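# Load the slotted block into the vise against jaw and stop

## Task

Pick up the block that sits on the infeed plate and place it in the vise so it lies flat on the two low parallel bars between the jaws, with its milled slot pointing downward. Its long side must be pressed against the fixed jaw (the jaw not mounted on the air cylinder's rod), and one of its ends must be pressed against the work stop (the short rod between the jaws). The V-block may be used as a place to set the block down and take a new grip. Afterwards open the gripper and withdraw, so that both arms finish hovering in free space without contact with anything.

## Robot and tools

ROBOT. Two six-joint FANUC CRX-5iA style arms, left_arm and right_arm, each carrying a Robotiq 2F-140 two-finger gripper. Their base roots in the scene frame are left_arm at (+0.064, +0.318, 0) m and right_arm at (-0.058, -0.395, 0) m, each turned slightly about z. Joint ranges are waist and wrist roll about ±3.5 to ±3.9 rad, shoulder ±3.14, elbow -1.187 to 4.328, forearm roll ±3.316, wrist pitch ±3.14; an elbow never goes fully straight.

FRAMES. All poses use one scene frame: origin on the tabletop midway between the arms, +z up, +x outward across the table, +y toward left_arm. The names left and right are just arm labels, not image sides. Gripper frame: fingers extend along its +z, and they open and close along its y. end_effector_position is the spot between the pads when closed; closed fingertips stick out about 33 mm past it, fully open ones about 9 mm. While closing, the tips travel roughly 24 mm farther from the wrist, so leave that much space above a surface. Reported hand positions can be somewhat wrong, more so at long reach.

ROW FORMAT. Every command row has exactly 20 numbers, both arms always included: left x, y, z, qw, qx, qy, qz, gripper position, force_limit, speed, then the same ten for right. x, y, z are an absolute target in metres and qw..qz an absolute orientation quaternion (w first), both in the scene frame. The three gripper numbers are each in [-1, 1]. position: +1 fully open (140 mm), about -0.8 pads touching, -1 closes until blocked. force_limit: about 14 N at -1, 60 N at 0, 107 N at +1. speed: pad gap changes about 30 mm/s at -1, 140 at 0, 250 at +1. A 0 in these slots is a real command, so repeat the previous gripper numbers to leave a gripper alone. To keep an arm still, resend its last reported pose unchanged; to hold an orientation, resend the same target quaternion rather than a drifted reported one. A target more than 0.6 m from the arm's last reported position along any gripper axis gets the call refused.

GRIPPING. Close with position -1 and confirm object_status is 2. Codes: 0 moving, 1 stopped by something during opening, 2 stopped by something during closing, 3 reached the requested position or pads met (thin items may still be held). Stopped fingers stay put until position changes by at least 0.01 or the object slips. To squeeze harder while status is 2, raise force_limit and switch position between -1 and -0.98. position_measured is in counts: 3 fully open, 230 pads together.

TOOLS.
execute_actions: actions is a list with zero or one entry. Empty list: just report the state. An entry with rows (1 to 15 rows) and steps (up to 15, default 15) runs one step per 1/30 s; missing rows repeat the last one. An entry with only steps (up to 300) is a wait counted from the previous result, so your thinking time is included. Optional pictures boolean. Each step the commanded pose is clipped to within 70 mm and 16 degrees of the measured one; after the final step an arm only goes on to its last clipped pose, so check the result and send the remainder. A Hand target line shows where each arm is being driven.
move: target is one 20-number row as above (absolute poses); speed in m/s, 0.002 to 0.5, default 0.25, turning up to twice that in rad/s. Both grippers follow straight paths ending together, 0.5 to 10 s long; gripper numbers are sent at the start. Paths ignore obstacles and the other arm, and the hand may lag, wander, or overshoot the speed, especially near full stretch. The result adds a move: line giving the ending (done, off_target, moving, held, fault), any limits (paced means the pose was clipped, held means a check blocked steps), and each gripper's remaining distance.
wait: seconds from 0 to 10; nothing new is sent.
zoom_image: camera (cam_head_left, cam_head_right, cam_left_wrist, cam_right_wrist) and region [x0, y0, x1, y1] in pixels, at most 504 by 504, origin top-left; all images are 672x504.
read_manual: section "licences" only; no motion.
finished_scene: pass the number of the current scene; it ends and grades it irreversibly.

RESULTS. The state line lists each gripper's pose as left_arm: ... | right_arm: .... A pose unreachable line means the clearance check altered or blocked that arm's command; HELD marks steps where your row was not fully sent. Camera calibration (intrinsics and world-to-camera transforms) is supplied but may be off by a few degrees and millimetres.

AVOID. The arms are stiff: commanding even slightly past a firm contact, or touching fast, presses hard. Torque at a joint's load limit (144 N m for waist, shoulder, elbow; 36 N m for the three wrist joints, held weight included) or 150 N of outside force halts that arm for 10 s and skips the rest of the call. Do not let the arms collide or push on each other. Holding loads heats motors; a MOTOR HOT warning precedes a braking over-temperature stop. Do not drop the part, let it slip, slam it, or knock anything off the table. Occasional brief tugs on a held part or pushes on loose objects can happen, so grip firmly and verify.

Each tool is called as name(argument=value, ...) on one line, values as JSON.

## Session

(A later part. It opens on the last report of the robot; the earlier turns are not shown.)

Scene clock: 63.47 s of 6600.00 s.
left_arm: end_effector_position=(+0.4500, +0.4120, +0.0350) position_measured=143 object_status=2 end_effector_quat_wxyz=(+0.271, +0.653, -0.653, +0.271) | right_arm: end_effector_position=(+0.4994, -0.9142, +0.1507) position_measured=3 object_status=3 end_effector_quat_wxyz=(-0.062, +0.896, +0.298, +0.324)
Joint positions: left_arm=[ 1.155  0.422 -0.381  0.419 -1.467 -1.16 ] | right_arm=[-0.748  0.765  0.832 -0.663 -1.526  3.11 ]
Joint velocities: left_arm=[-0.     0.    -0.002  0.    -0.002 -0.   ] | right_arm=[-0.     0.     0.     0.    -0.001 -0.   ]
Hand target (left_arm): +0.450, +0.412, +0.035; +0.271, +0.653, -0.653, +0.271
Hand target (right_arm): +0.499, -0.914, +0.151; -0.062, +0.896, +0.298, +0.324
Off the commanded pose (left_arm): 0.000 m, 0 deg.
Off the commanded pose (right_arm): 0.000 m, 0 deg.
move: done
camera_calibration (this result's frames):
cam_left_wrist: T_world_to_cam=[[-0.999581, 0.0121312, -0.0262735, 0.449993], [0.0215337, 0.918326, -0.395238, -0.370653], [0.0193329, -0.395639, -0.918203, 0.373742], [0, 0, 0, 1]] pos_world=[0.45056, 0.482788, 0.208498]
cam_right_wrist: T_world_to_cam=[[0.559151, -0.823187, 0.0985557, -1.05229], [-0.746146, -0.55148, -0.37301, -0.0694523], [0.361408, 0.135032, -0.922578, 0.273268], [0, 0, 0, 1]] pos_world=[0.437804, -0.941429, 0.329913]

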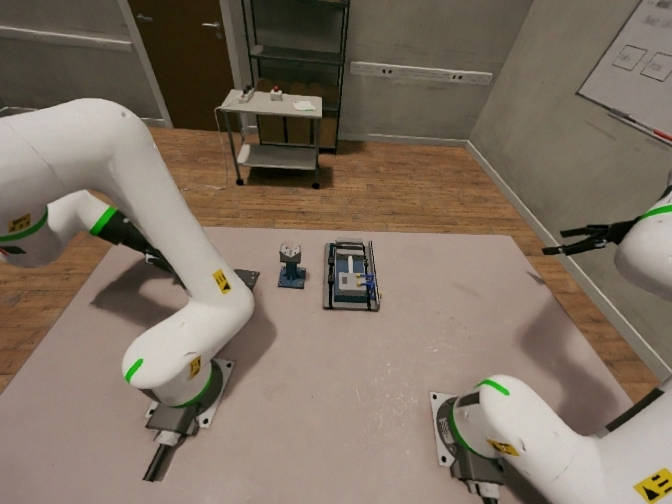

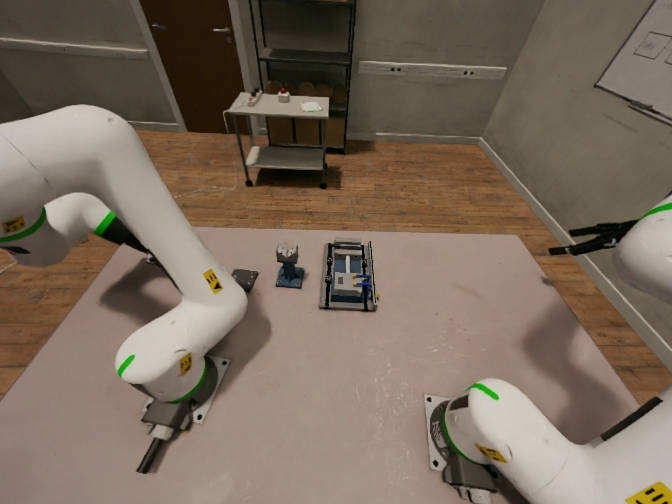

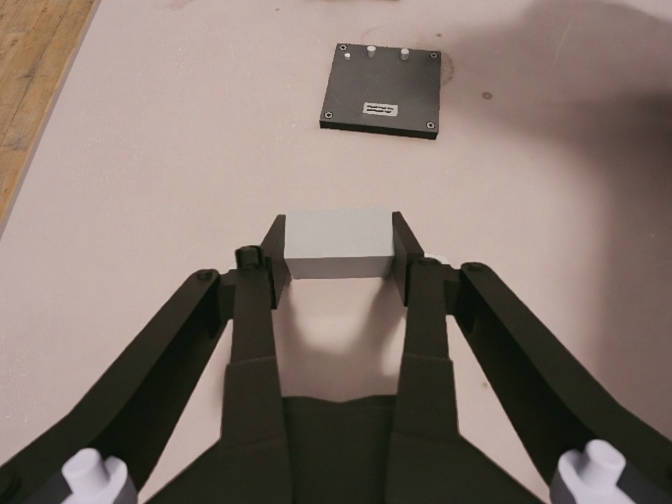

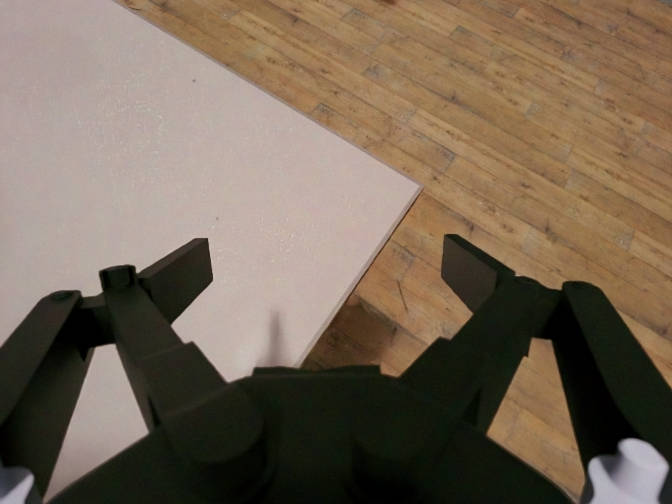

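move(target=[0.45,0.40,0.15,0.271,0.653,-0.653,0.271,-1,0,-0.5,0.4994,-0.9142,0.1507,-0.062,0.896,0.298,0.324,1,0,0])

move(target=[0.45,0.1,0.27,0,0.3,-0.954,0,-1,0,-0.5,0.4994,-0.9142,0.1507,-0.062,0.896,0.298,0.324,1,0,0], speed=0.35)

move(target=[0.495,-0.15,0.16,0.383,0,0.924,0,-1,0,-0.5,0.4994,-0.9142,0.1507,-0.062,0.896,0.298,0.324,1,0,0])

Scene clock: 73.37 s of 6600.00 s.
left_arm: end_effector_position=(+0.4502, +0.4001, +0.1497) position_measured=143 object_status=2 end_effector_quat_wxyz=(+0.271, +0.653, -0.653, +0.271) | right_arm: end_effector_position=(+0.4994, -0.9142, +0.1507) position_measured=3 object_status=3 end_effector_quat_wxyz=(-0.062, +0.896, +0.298, +0.324)
Joint positions: left_arm=[ 1.14   0.253 -0.301  0.429 -1.688 -1.047] | right_arm=[-0.748  0.765  0.832 -0.663 -1.526  3.11 ]
Joint velocities: left_arm=[ 0.    -0.001 -0.001 -0.    -0.001  0.   ] | right_arm=[ 0.    -0.    -0.001  0.    -0.    -0.   ]
Hand target (left_arm): +0.450, +0.400, +0.150; +0.271, +0.653, -0.653, +0.271
Hand target (right_arm): +0.499, -0.914, +0.151; -0.062, +0.896, +0.298, +0.324
Off the commanded pose (left_arm): 0.000 m, 0 deg.
Off the commanded pose (right_arm): 0.000 m, 0 deg.
After step 90, 6.03 s passed at rest.
move: done
camera_calibration (this result's frames):
cam_left_wrist: T_world_to_cam=[[-0.999587, 0.011822, -0.0262087, 0.453429], [0.0212247, 0.918318, -0.395274, -0.314192], [0.019395, -0.395667, -0.918189, 0.474344], [0, 0, 0, 1]] pos_world=[0.45071, 0.47085, 0.323229]
cam_right_wrist: T_world_to_cam=[[0.55915, -0.823188, 0.0985544, -1.05229], [-0.746147, -0.551478, -0.37301, -0.0694506], [0.361408, 0.135033, -0.922578, 0.273269], [0, 0, 0, 1]] pos_world=[0.437804, -0.941429, 0.329913]

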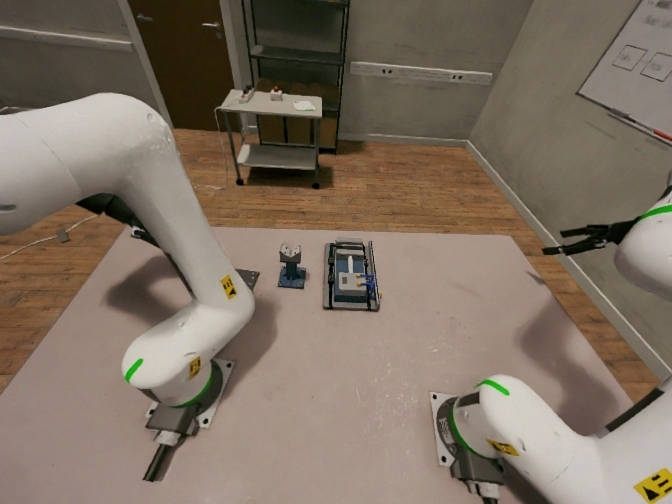

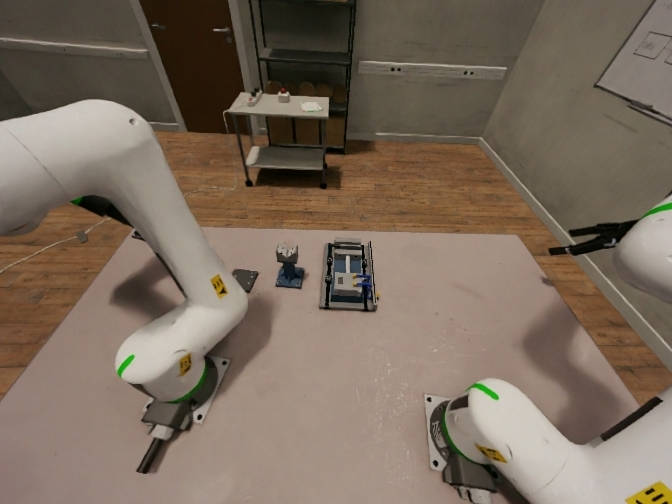

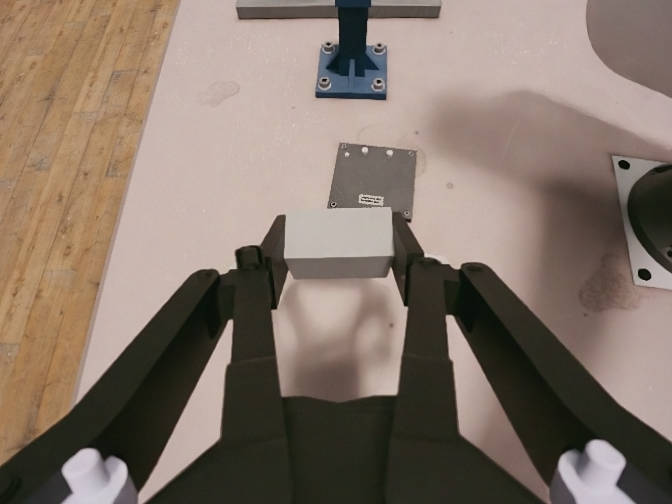

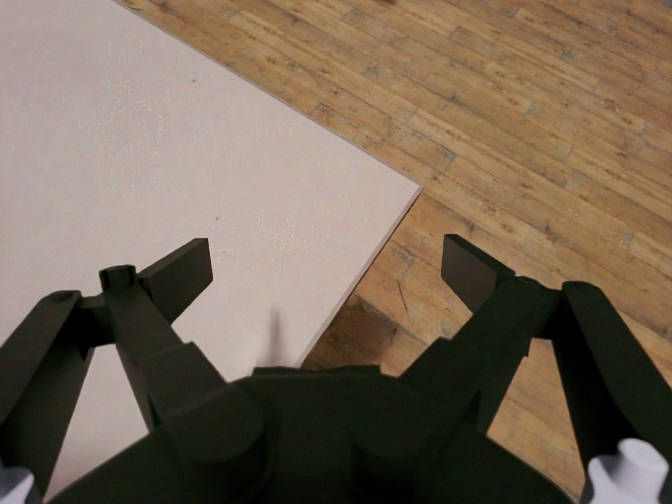

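Scene clock: 75.60 s of 6600.00 s.
left_arm: end_effector_position=(+0.4506, +0.1010, +0.2702) position_measured=143 object_status=2 end_effector_quat_wxyz=(+0.002, -0.300, +0.954, -0.001) | right_arm: end_effector_position=(+0.4994, -0.9142, +0.1507) position_measured=3 object_status=3 end_effector_quat_wxyz=(-0.062, +0.896, +0.298, +0.324)
Joint positions: left_arm=[-0.022 -0.016  0.058 -0.    -1.64  -0.746] | right_arm=[-0.748  0.765  0.832 -0.663 -1.526  3.11 ]
Joint velocities: left_arm=[-0.001 -0.     0.    -0.001 -0.     0.   ] | right_arm=[-0.     0.001  0.001 -0.001  0.     0.   ]
Hand target (left_arm): +0.451, +0.101, +0.270; +0.002, -0.300, +0.954, -0.001
Hand target (right_arm): +0.499, -0.914, +0.151; -0.062, +0.896, +0.298, +0.324
Off the commanded pose (left_arm): 0.001 m, 0 deg.
Off the commanded pose (right_arm): 0.000 m, 0 deg.
move: done
camera_calibration (this result's frames):
cam_left_wrist: T_world_to_cam=[[-0.550424, 0.834784, -0.0130452, 0.171488], [0.771518, 0.514556, 0.374156, -0.497143], [0.319052, 0.19588, -0.927274, 0.274281], [0, 0, 0, 1]] pos_world=[0.390436, 0.0589256, 0.44258]
cam_right_wrist: T_world_to_cam=[[0.55915, -0.823188, 0.0985542, -1.05229], [-0.746147, -0.551478, -0.37301, -0.0694503], [0.361408, 0.135033, -0.922578, 0.273269], [0, 0, 0, 1]] pos_world=[0.437804, -0.941429, 0.329913]

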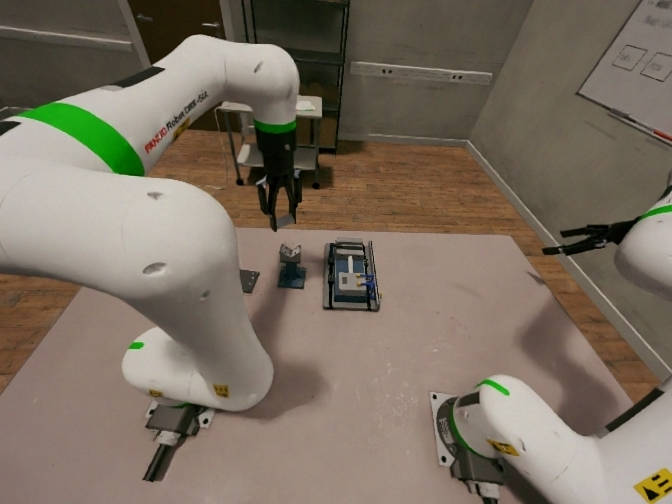

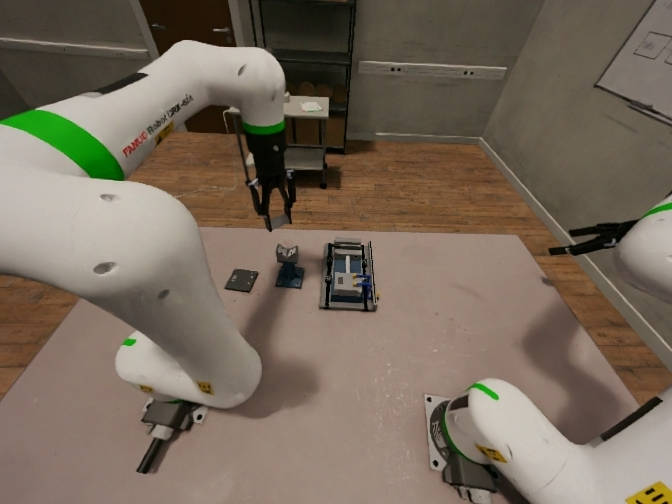

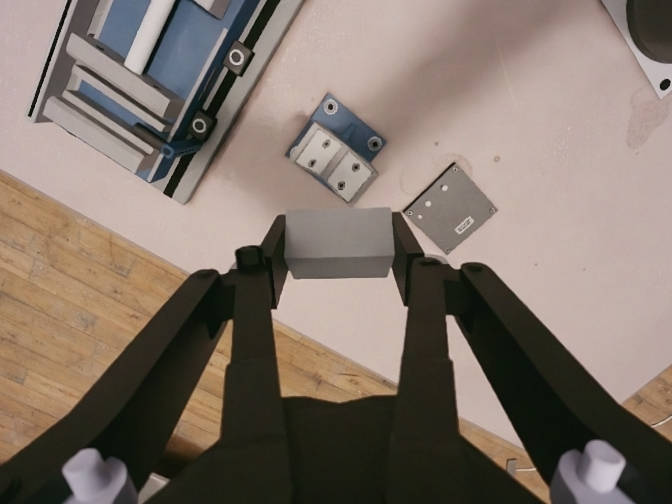

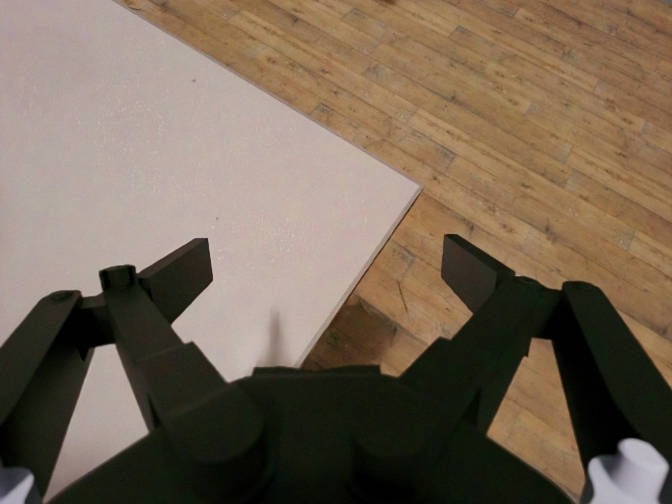

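Scene clock: 77.93 s of 6600.00 s.
left_arm: end_effector_position=(+0.4950, -0.1501, +0.1606) position_measured=143 object_status=2 end_effector_quat_wxyz=(+0.383, +0.001, +0.924, -0.002) | right_arm: end_effector_position=(+0.4994, -0.9142, +0.1507) position_measured=3 object_status=3 end_effector_quat_wxyz=(-0.062, +0.896, +0.298, +0.324)
Joint positions: left_arm=[-0.824  0.214  0.017 -0.769 -1.039 -0.265] | right_arm=[-0.748  0.765  0.832 -0.663 -1.526  3.11 ]
Joint velocities: left_arm=[-0.001  0.002  0.    -0.001 -0.001  0.001] | right_arm=[ 0.    -0.     0.001  0.    -0.    -0.001]
Hand target (left_arm): +0.495, -0.150, +0.161; +0.383, +0.001, +0.924, -0.002
Hand target (right_arm): +0.499, -0.914, +0.151; -0.062, +0.896, +0.298, +0.324
Off the commanded pose (left_arm): 0.001 m, 0 deg.
Off the commanded pose (right_arm): 0.000 m, 0 deg.
move: done
camera_calibration (this result's frames):
cam_left_wrist: T_world_to_cam=[[0.0293041, 0.99953, 0.00904264, 0.138344], [0.393828, -0.01986, 0.91897, -0.341944], [0.918717, -0.0233683, -0.394225, -0.207675], [0, 0, 0, 1]] pos_world=[0.321408, -0.149923, 0.231114]
cam_right_wrist: T_world_to_cam=[[0.559151, -0.823188, 0.0985546, -1.05229], [-0.746147, -0.551478, -0.37301, -0.0694507], [0.361408, 0.135033, -0.922578, 0.273269], [0, 0, 0, 1]] pos_world=[0.437804, -0.941429, 0.329913]

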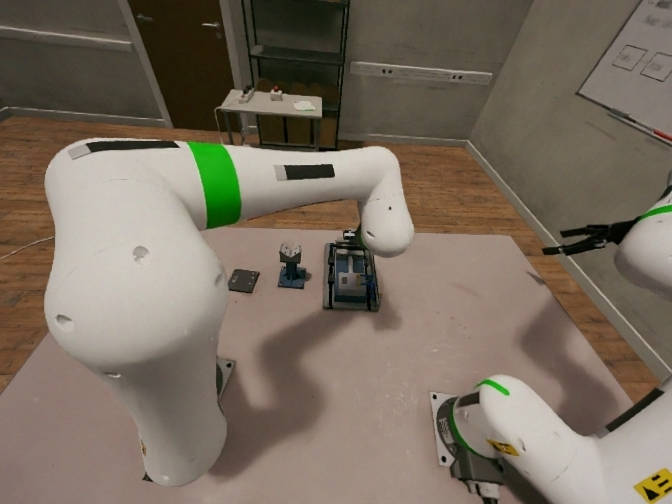

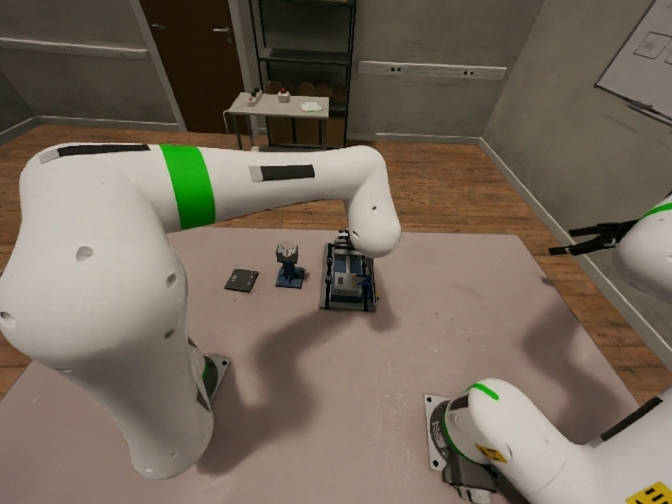

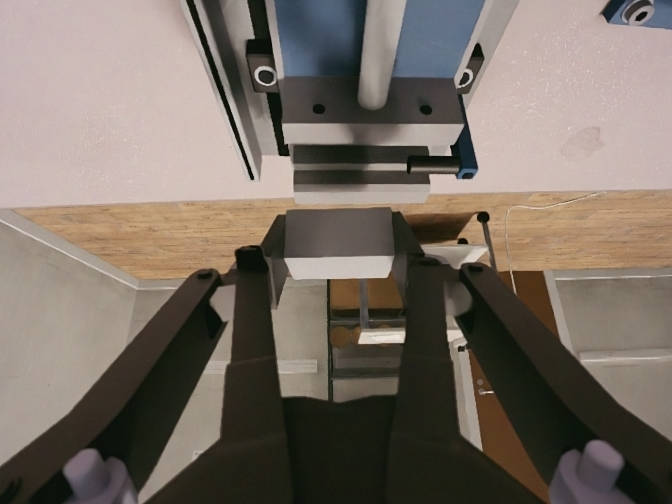

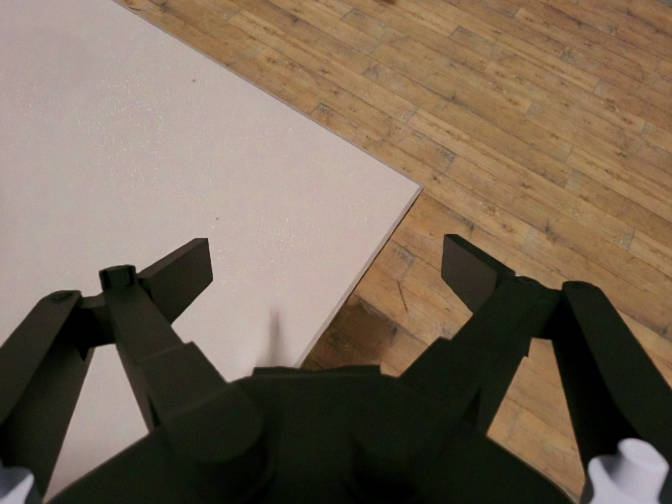

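move(target=[0.488,-0.16,0.128,0.383,0,0.924,0,-1,0,-0.5,0.4994,-0.9142,0.1507,-0.062,0.896,0.298,0.324,1,0,0], speed=0.05)

zoom_image(camera="cam_left_wrist", region=[200,100,520,300])

Scene clock: 84.20 s of 6600.00 s.
left_arm: end_effector_position=(+0.4880, -0.1600, +0.1280) position_measured=143 object_status=2 end_effector_quat_wxyz=(+0.383, +0.000, +0.924, -0.000) | right_arm: end_effector_position=(+0.4994, -0.9142, +0.1507) position_measured=3 object_status=3 end_effector_quat_wxyz=(-0.062, +0.896, +0.298, +0.324)
Joint positions: left_arm=[-0.855  0.267  0.008 -0.802 -1.02  -0.189] | right_arm=[-0.748  0.765  0.832 -0.663 -1.526  3.11 ]
Joint velocities: left_arm=[-0.    -0.     0.001 -0.    -0.     0.001] | right_arm=[ 0.    -0.    -0.001  0.    -0.     0.   ]
Hand target (left_arm): +0.488, -0.160, +0.128; +0.383, +0.000, +0.924, -0.000
Hand target (right_arm): +0.499, -0.914, +0.151; -0.062, +0.896, +0.298, +0.324
Off the commanded pose (left_arm): 0.000 m, 0 deg.
Off the commanded pose (right_arm): 0.000 m, 0 deg.
After step 90, 2.30 s passed at rest.
move: done
camera_calibration (this result's frames):
cam_left_wrist: T_world_to_cam=[[0.0263673, 0.999578, 0.0121568, 0.149734], [0.393672, -0.0215613, 0.918998, -0.309642], [0.918873, -0.0194457, -0.394075, -0.213744], [0, 0, 0, 1]] pos_world=[0.314353, -0.160504, 0.198509]
cam_right_wrist: T_world_to_cam=[[0.55915, -0.823188, 0.0985546, -1.05229], [-0.746147, -0.551478, -0.37301, -0.0694506], [0.361408, 0.135033, -0.922578, 0.273269], [0, 0, 0, 1]] pos_world=[0.437804, -0.941429, 0.329913]

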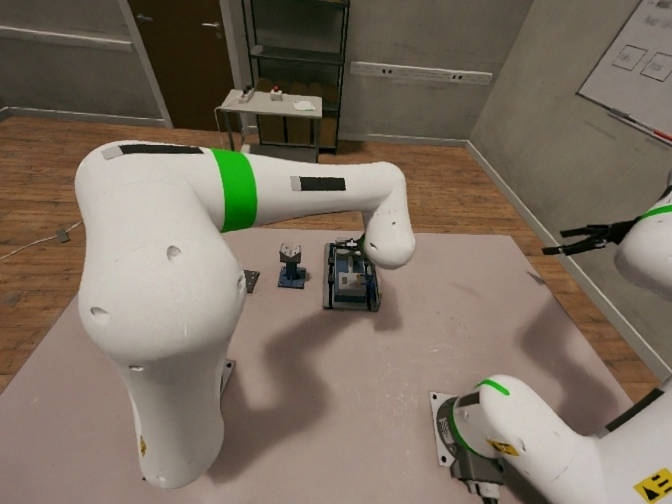

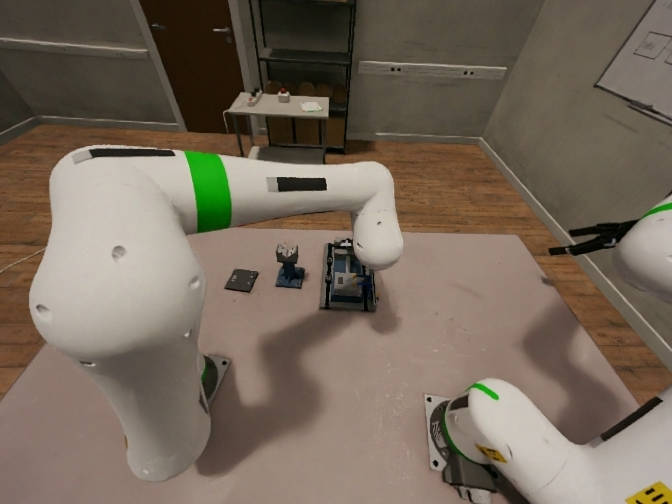

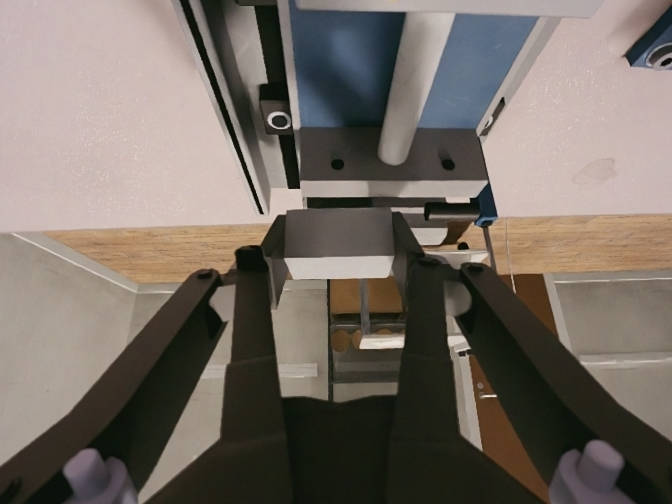

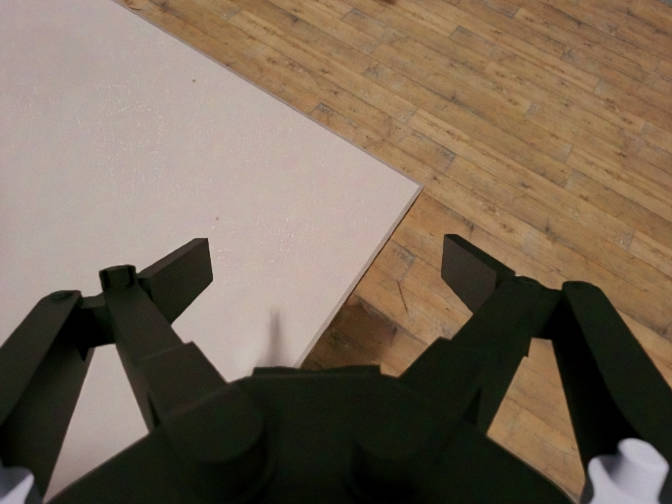

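Region (200, 100, 520, 300) of cam_left_wrist's 672x504 image, scaled by 1.575, with more detail than that image has; it fills the top 315 rows of this view, and the rest is white.

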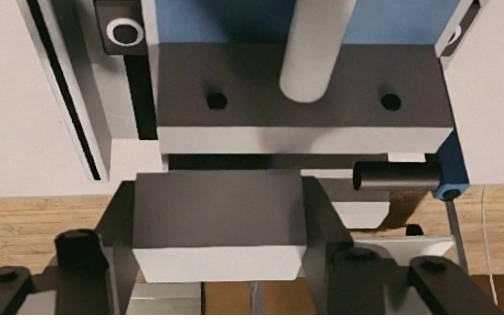

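move(target=[0.490,-0.157,0.113,0.383,0,0.924,0,-1,0,-0.5,0.4994,-0.9142,0.1507,-0.062,0.896,0.298,0.324,1,0,0], speed=0.01)

zoom_image(camera="cam_left_wrist", region=[200,100,520,300])

Scene clock: 93.10 s of 6600.00 s.
left_arm: end_effector_position=(+0.4900, -0.1570, +0.1130) position_measured=143 object_status=2 end_effector_quat_wxyz=(+0.383, +0.000, +0.924, -0.000) | right_arm: end_effector_position=(+0.4994, -0.9142, +0.1507) position_measured=3 object_status=3 end_effector_quat_wxyz=(-0.062, +0.896, +0.298, +0.324)
Joint positions: left_arm=[-0.851  0.28  -0.011 -0.816 -0.996 -0.165] | right_arm=[-0.748  0.765  0.832 -0.663 -1.526  3.11 ]
Joint velocities: left_arm=[ 0.    -0.001  0.001 -0.    -0.     0.001] | right_arm=[ 0.    -0.     0.002  0.001 -0.    -0.   ]
Hand target (left_arm): +0.490, -0.157, +0.113; +0.383, +0.000, +0.924, -0.000
Hand target (right_arm): +0.499, -0.914, +0.151; -0.062, +0.896, +0.298, +0.324
Off the commanded pose (left_arm): 0.000 m, 0 deg.
Off the commanded pose (right_arm): 0.000 m, 0 deg.
After step 90, 4.13 s passed at rest.
move: done
camera_calibration (this result's frames):
cam_left_wrist: T_world_to_cam=[[0.0263063, 0.99958, 0.0121641, 0.146927], [0.393599, -0.0215424, 0.91903, -0.296539], [0.918906, -0.0193885, -0.394, -0.221451], [0, 0, 0, 1]] pos_world=[0.316344, -0.157547, 0.183489]
cam_right_wrist: T_world_to_cam=[[0.559151, -0.823187, 0.0985547, -1.05229], [-0.746147, -0.551479, -0.37301, -0.0694507], [0.361408, 0.135033, -0.922578, 0.273269], [0, 0, 0, 1]] pos_world=[0.437804, -0.941429, 0.329913]

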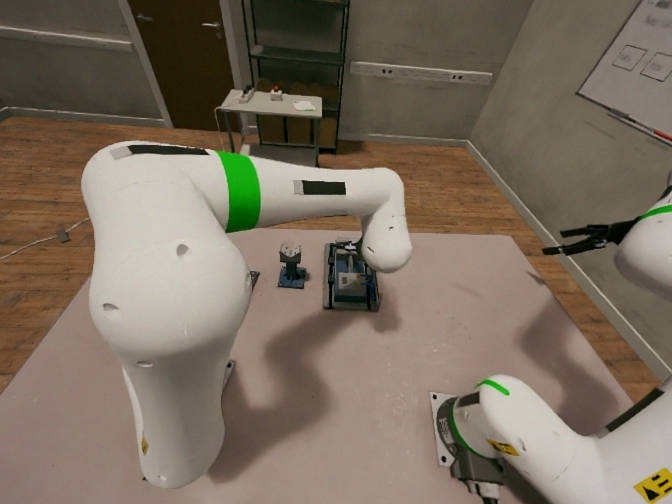

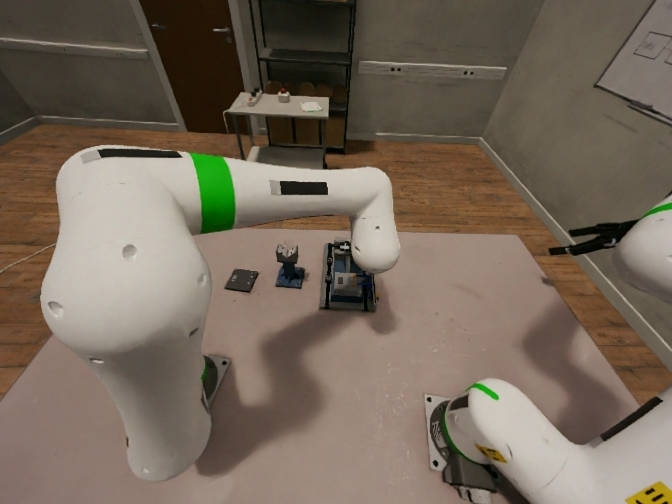

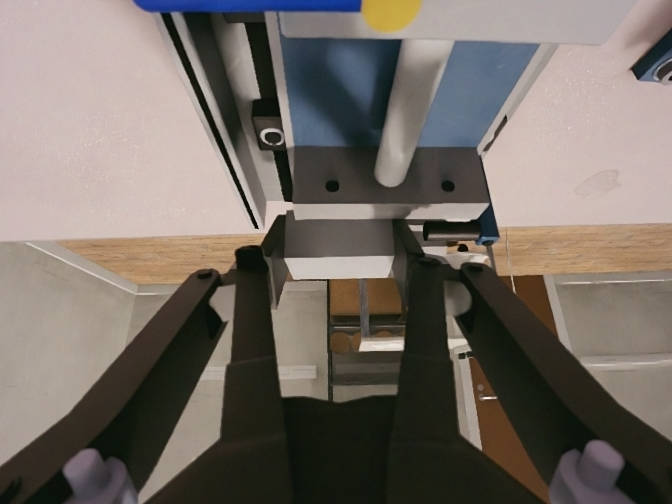

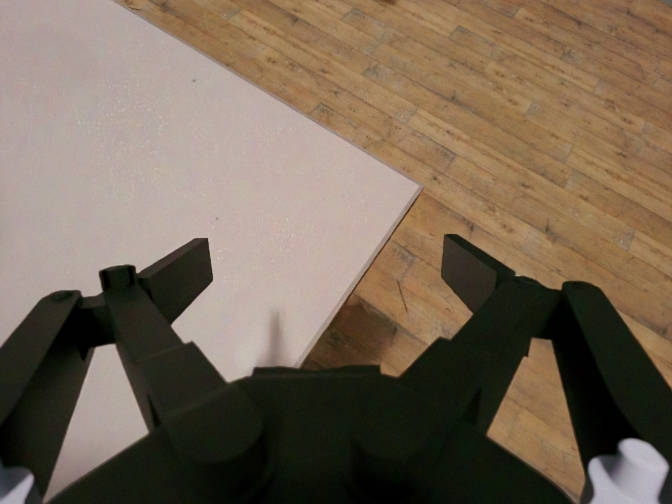

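Region (200, 100, 520, 300) of cam_left_wrist's 672x504 image, scaled by 1.575, with more detail than that image has; it fills the top 315 rows of this view, and the rest is white.

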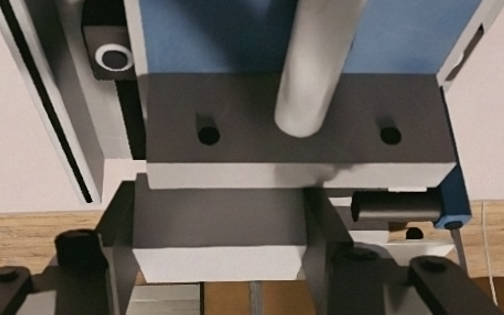

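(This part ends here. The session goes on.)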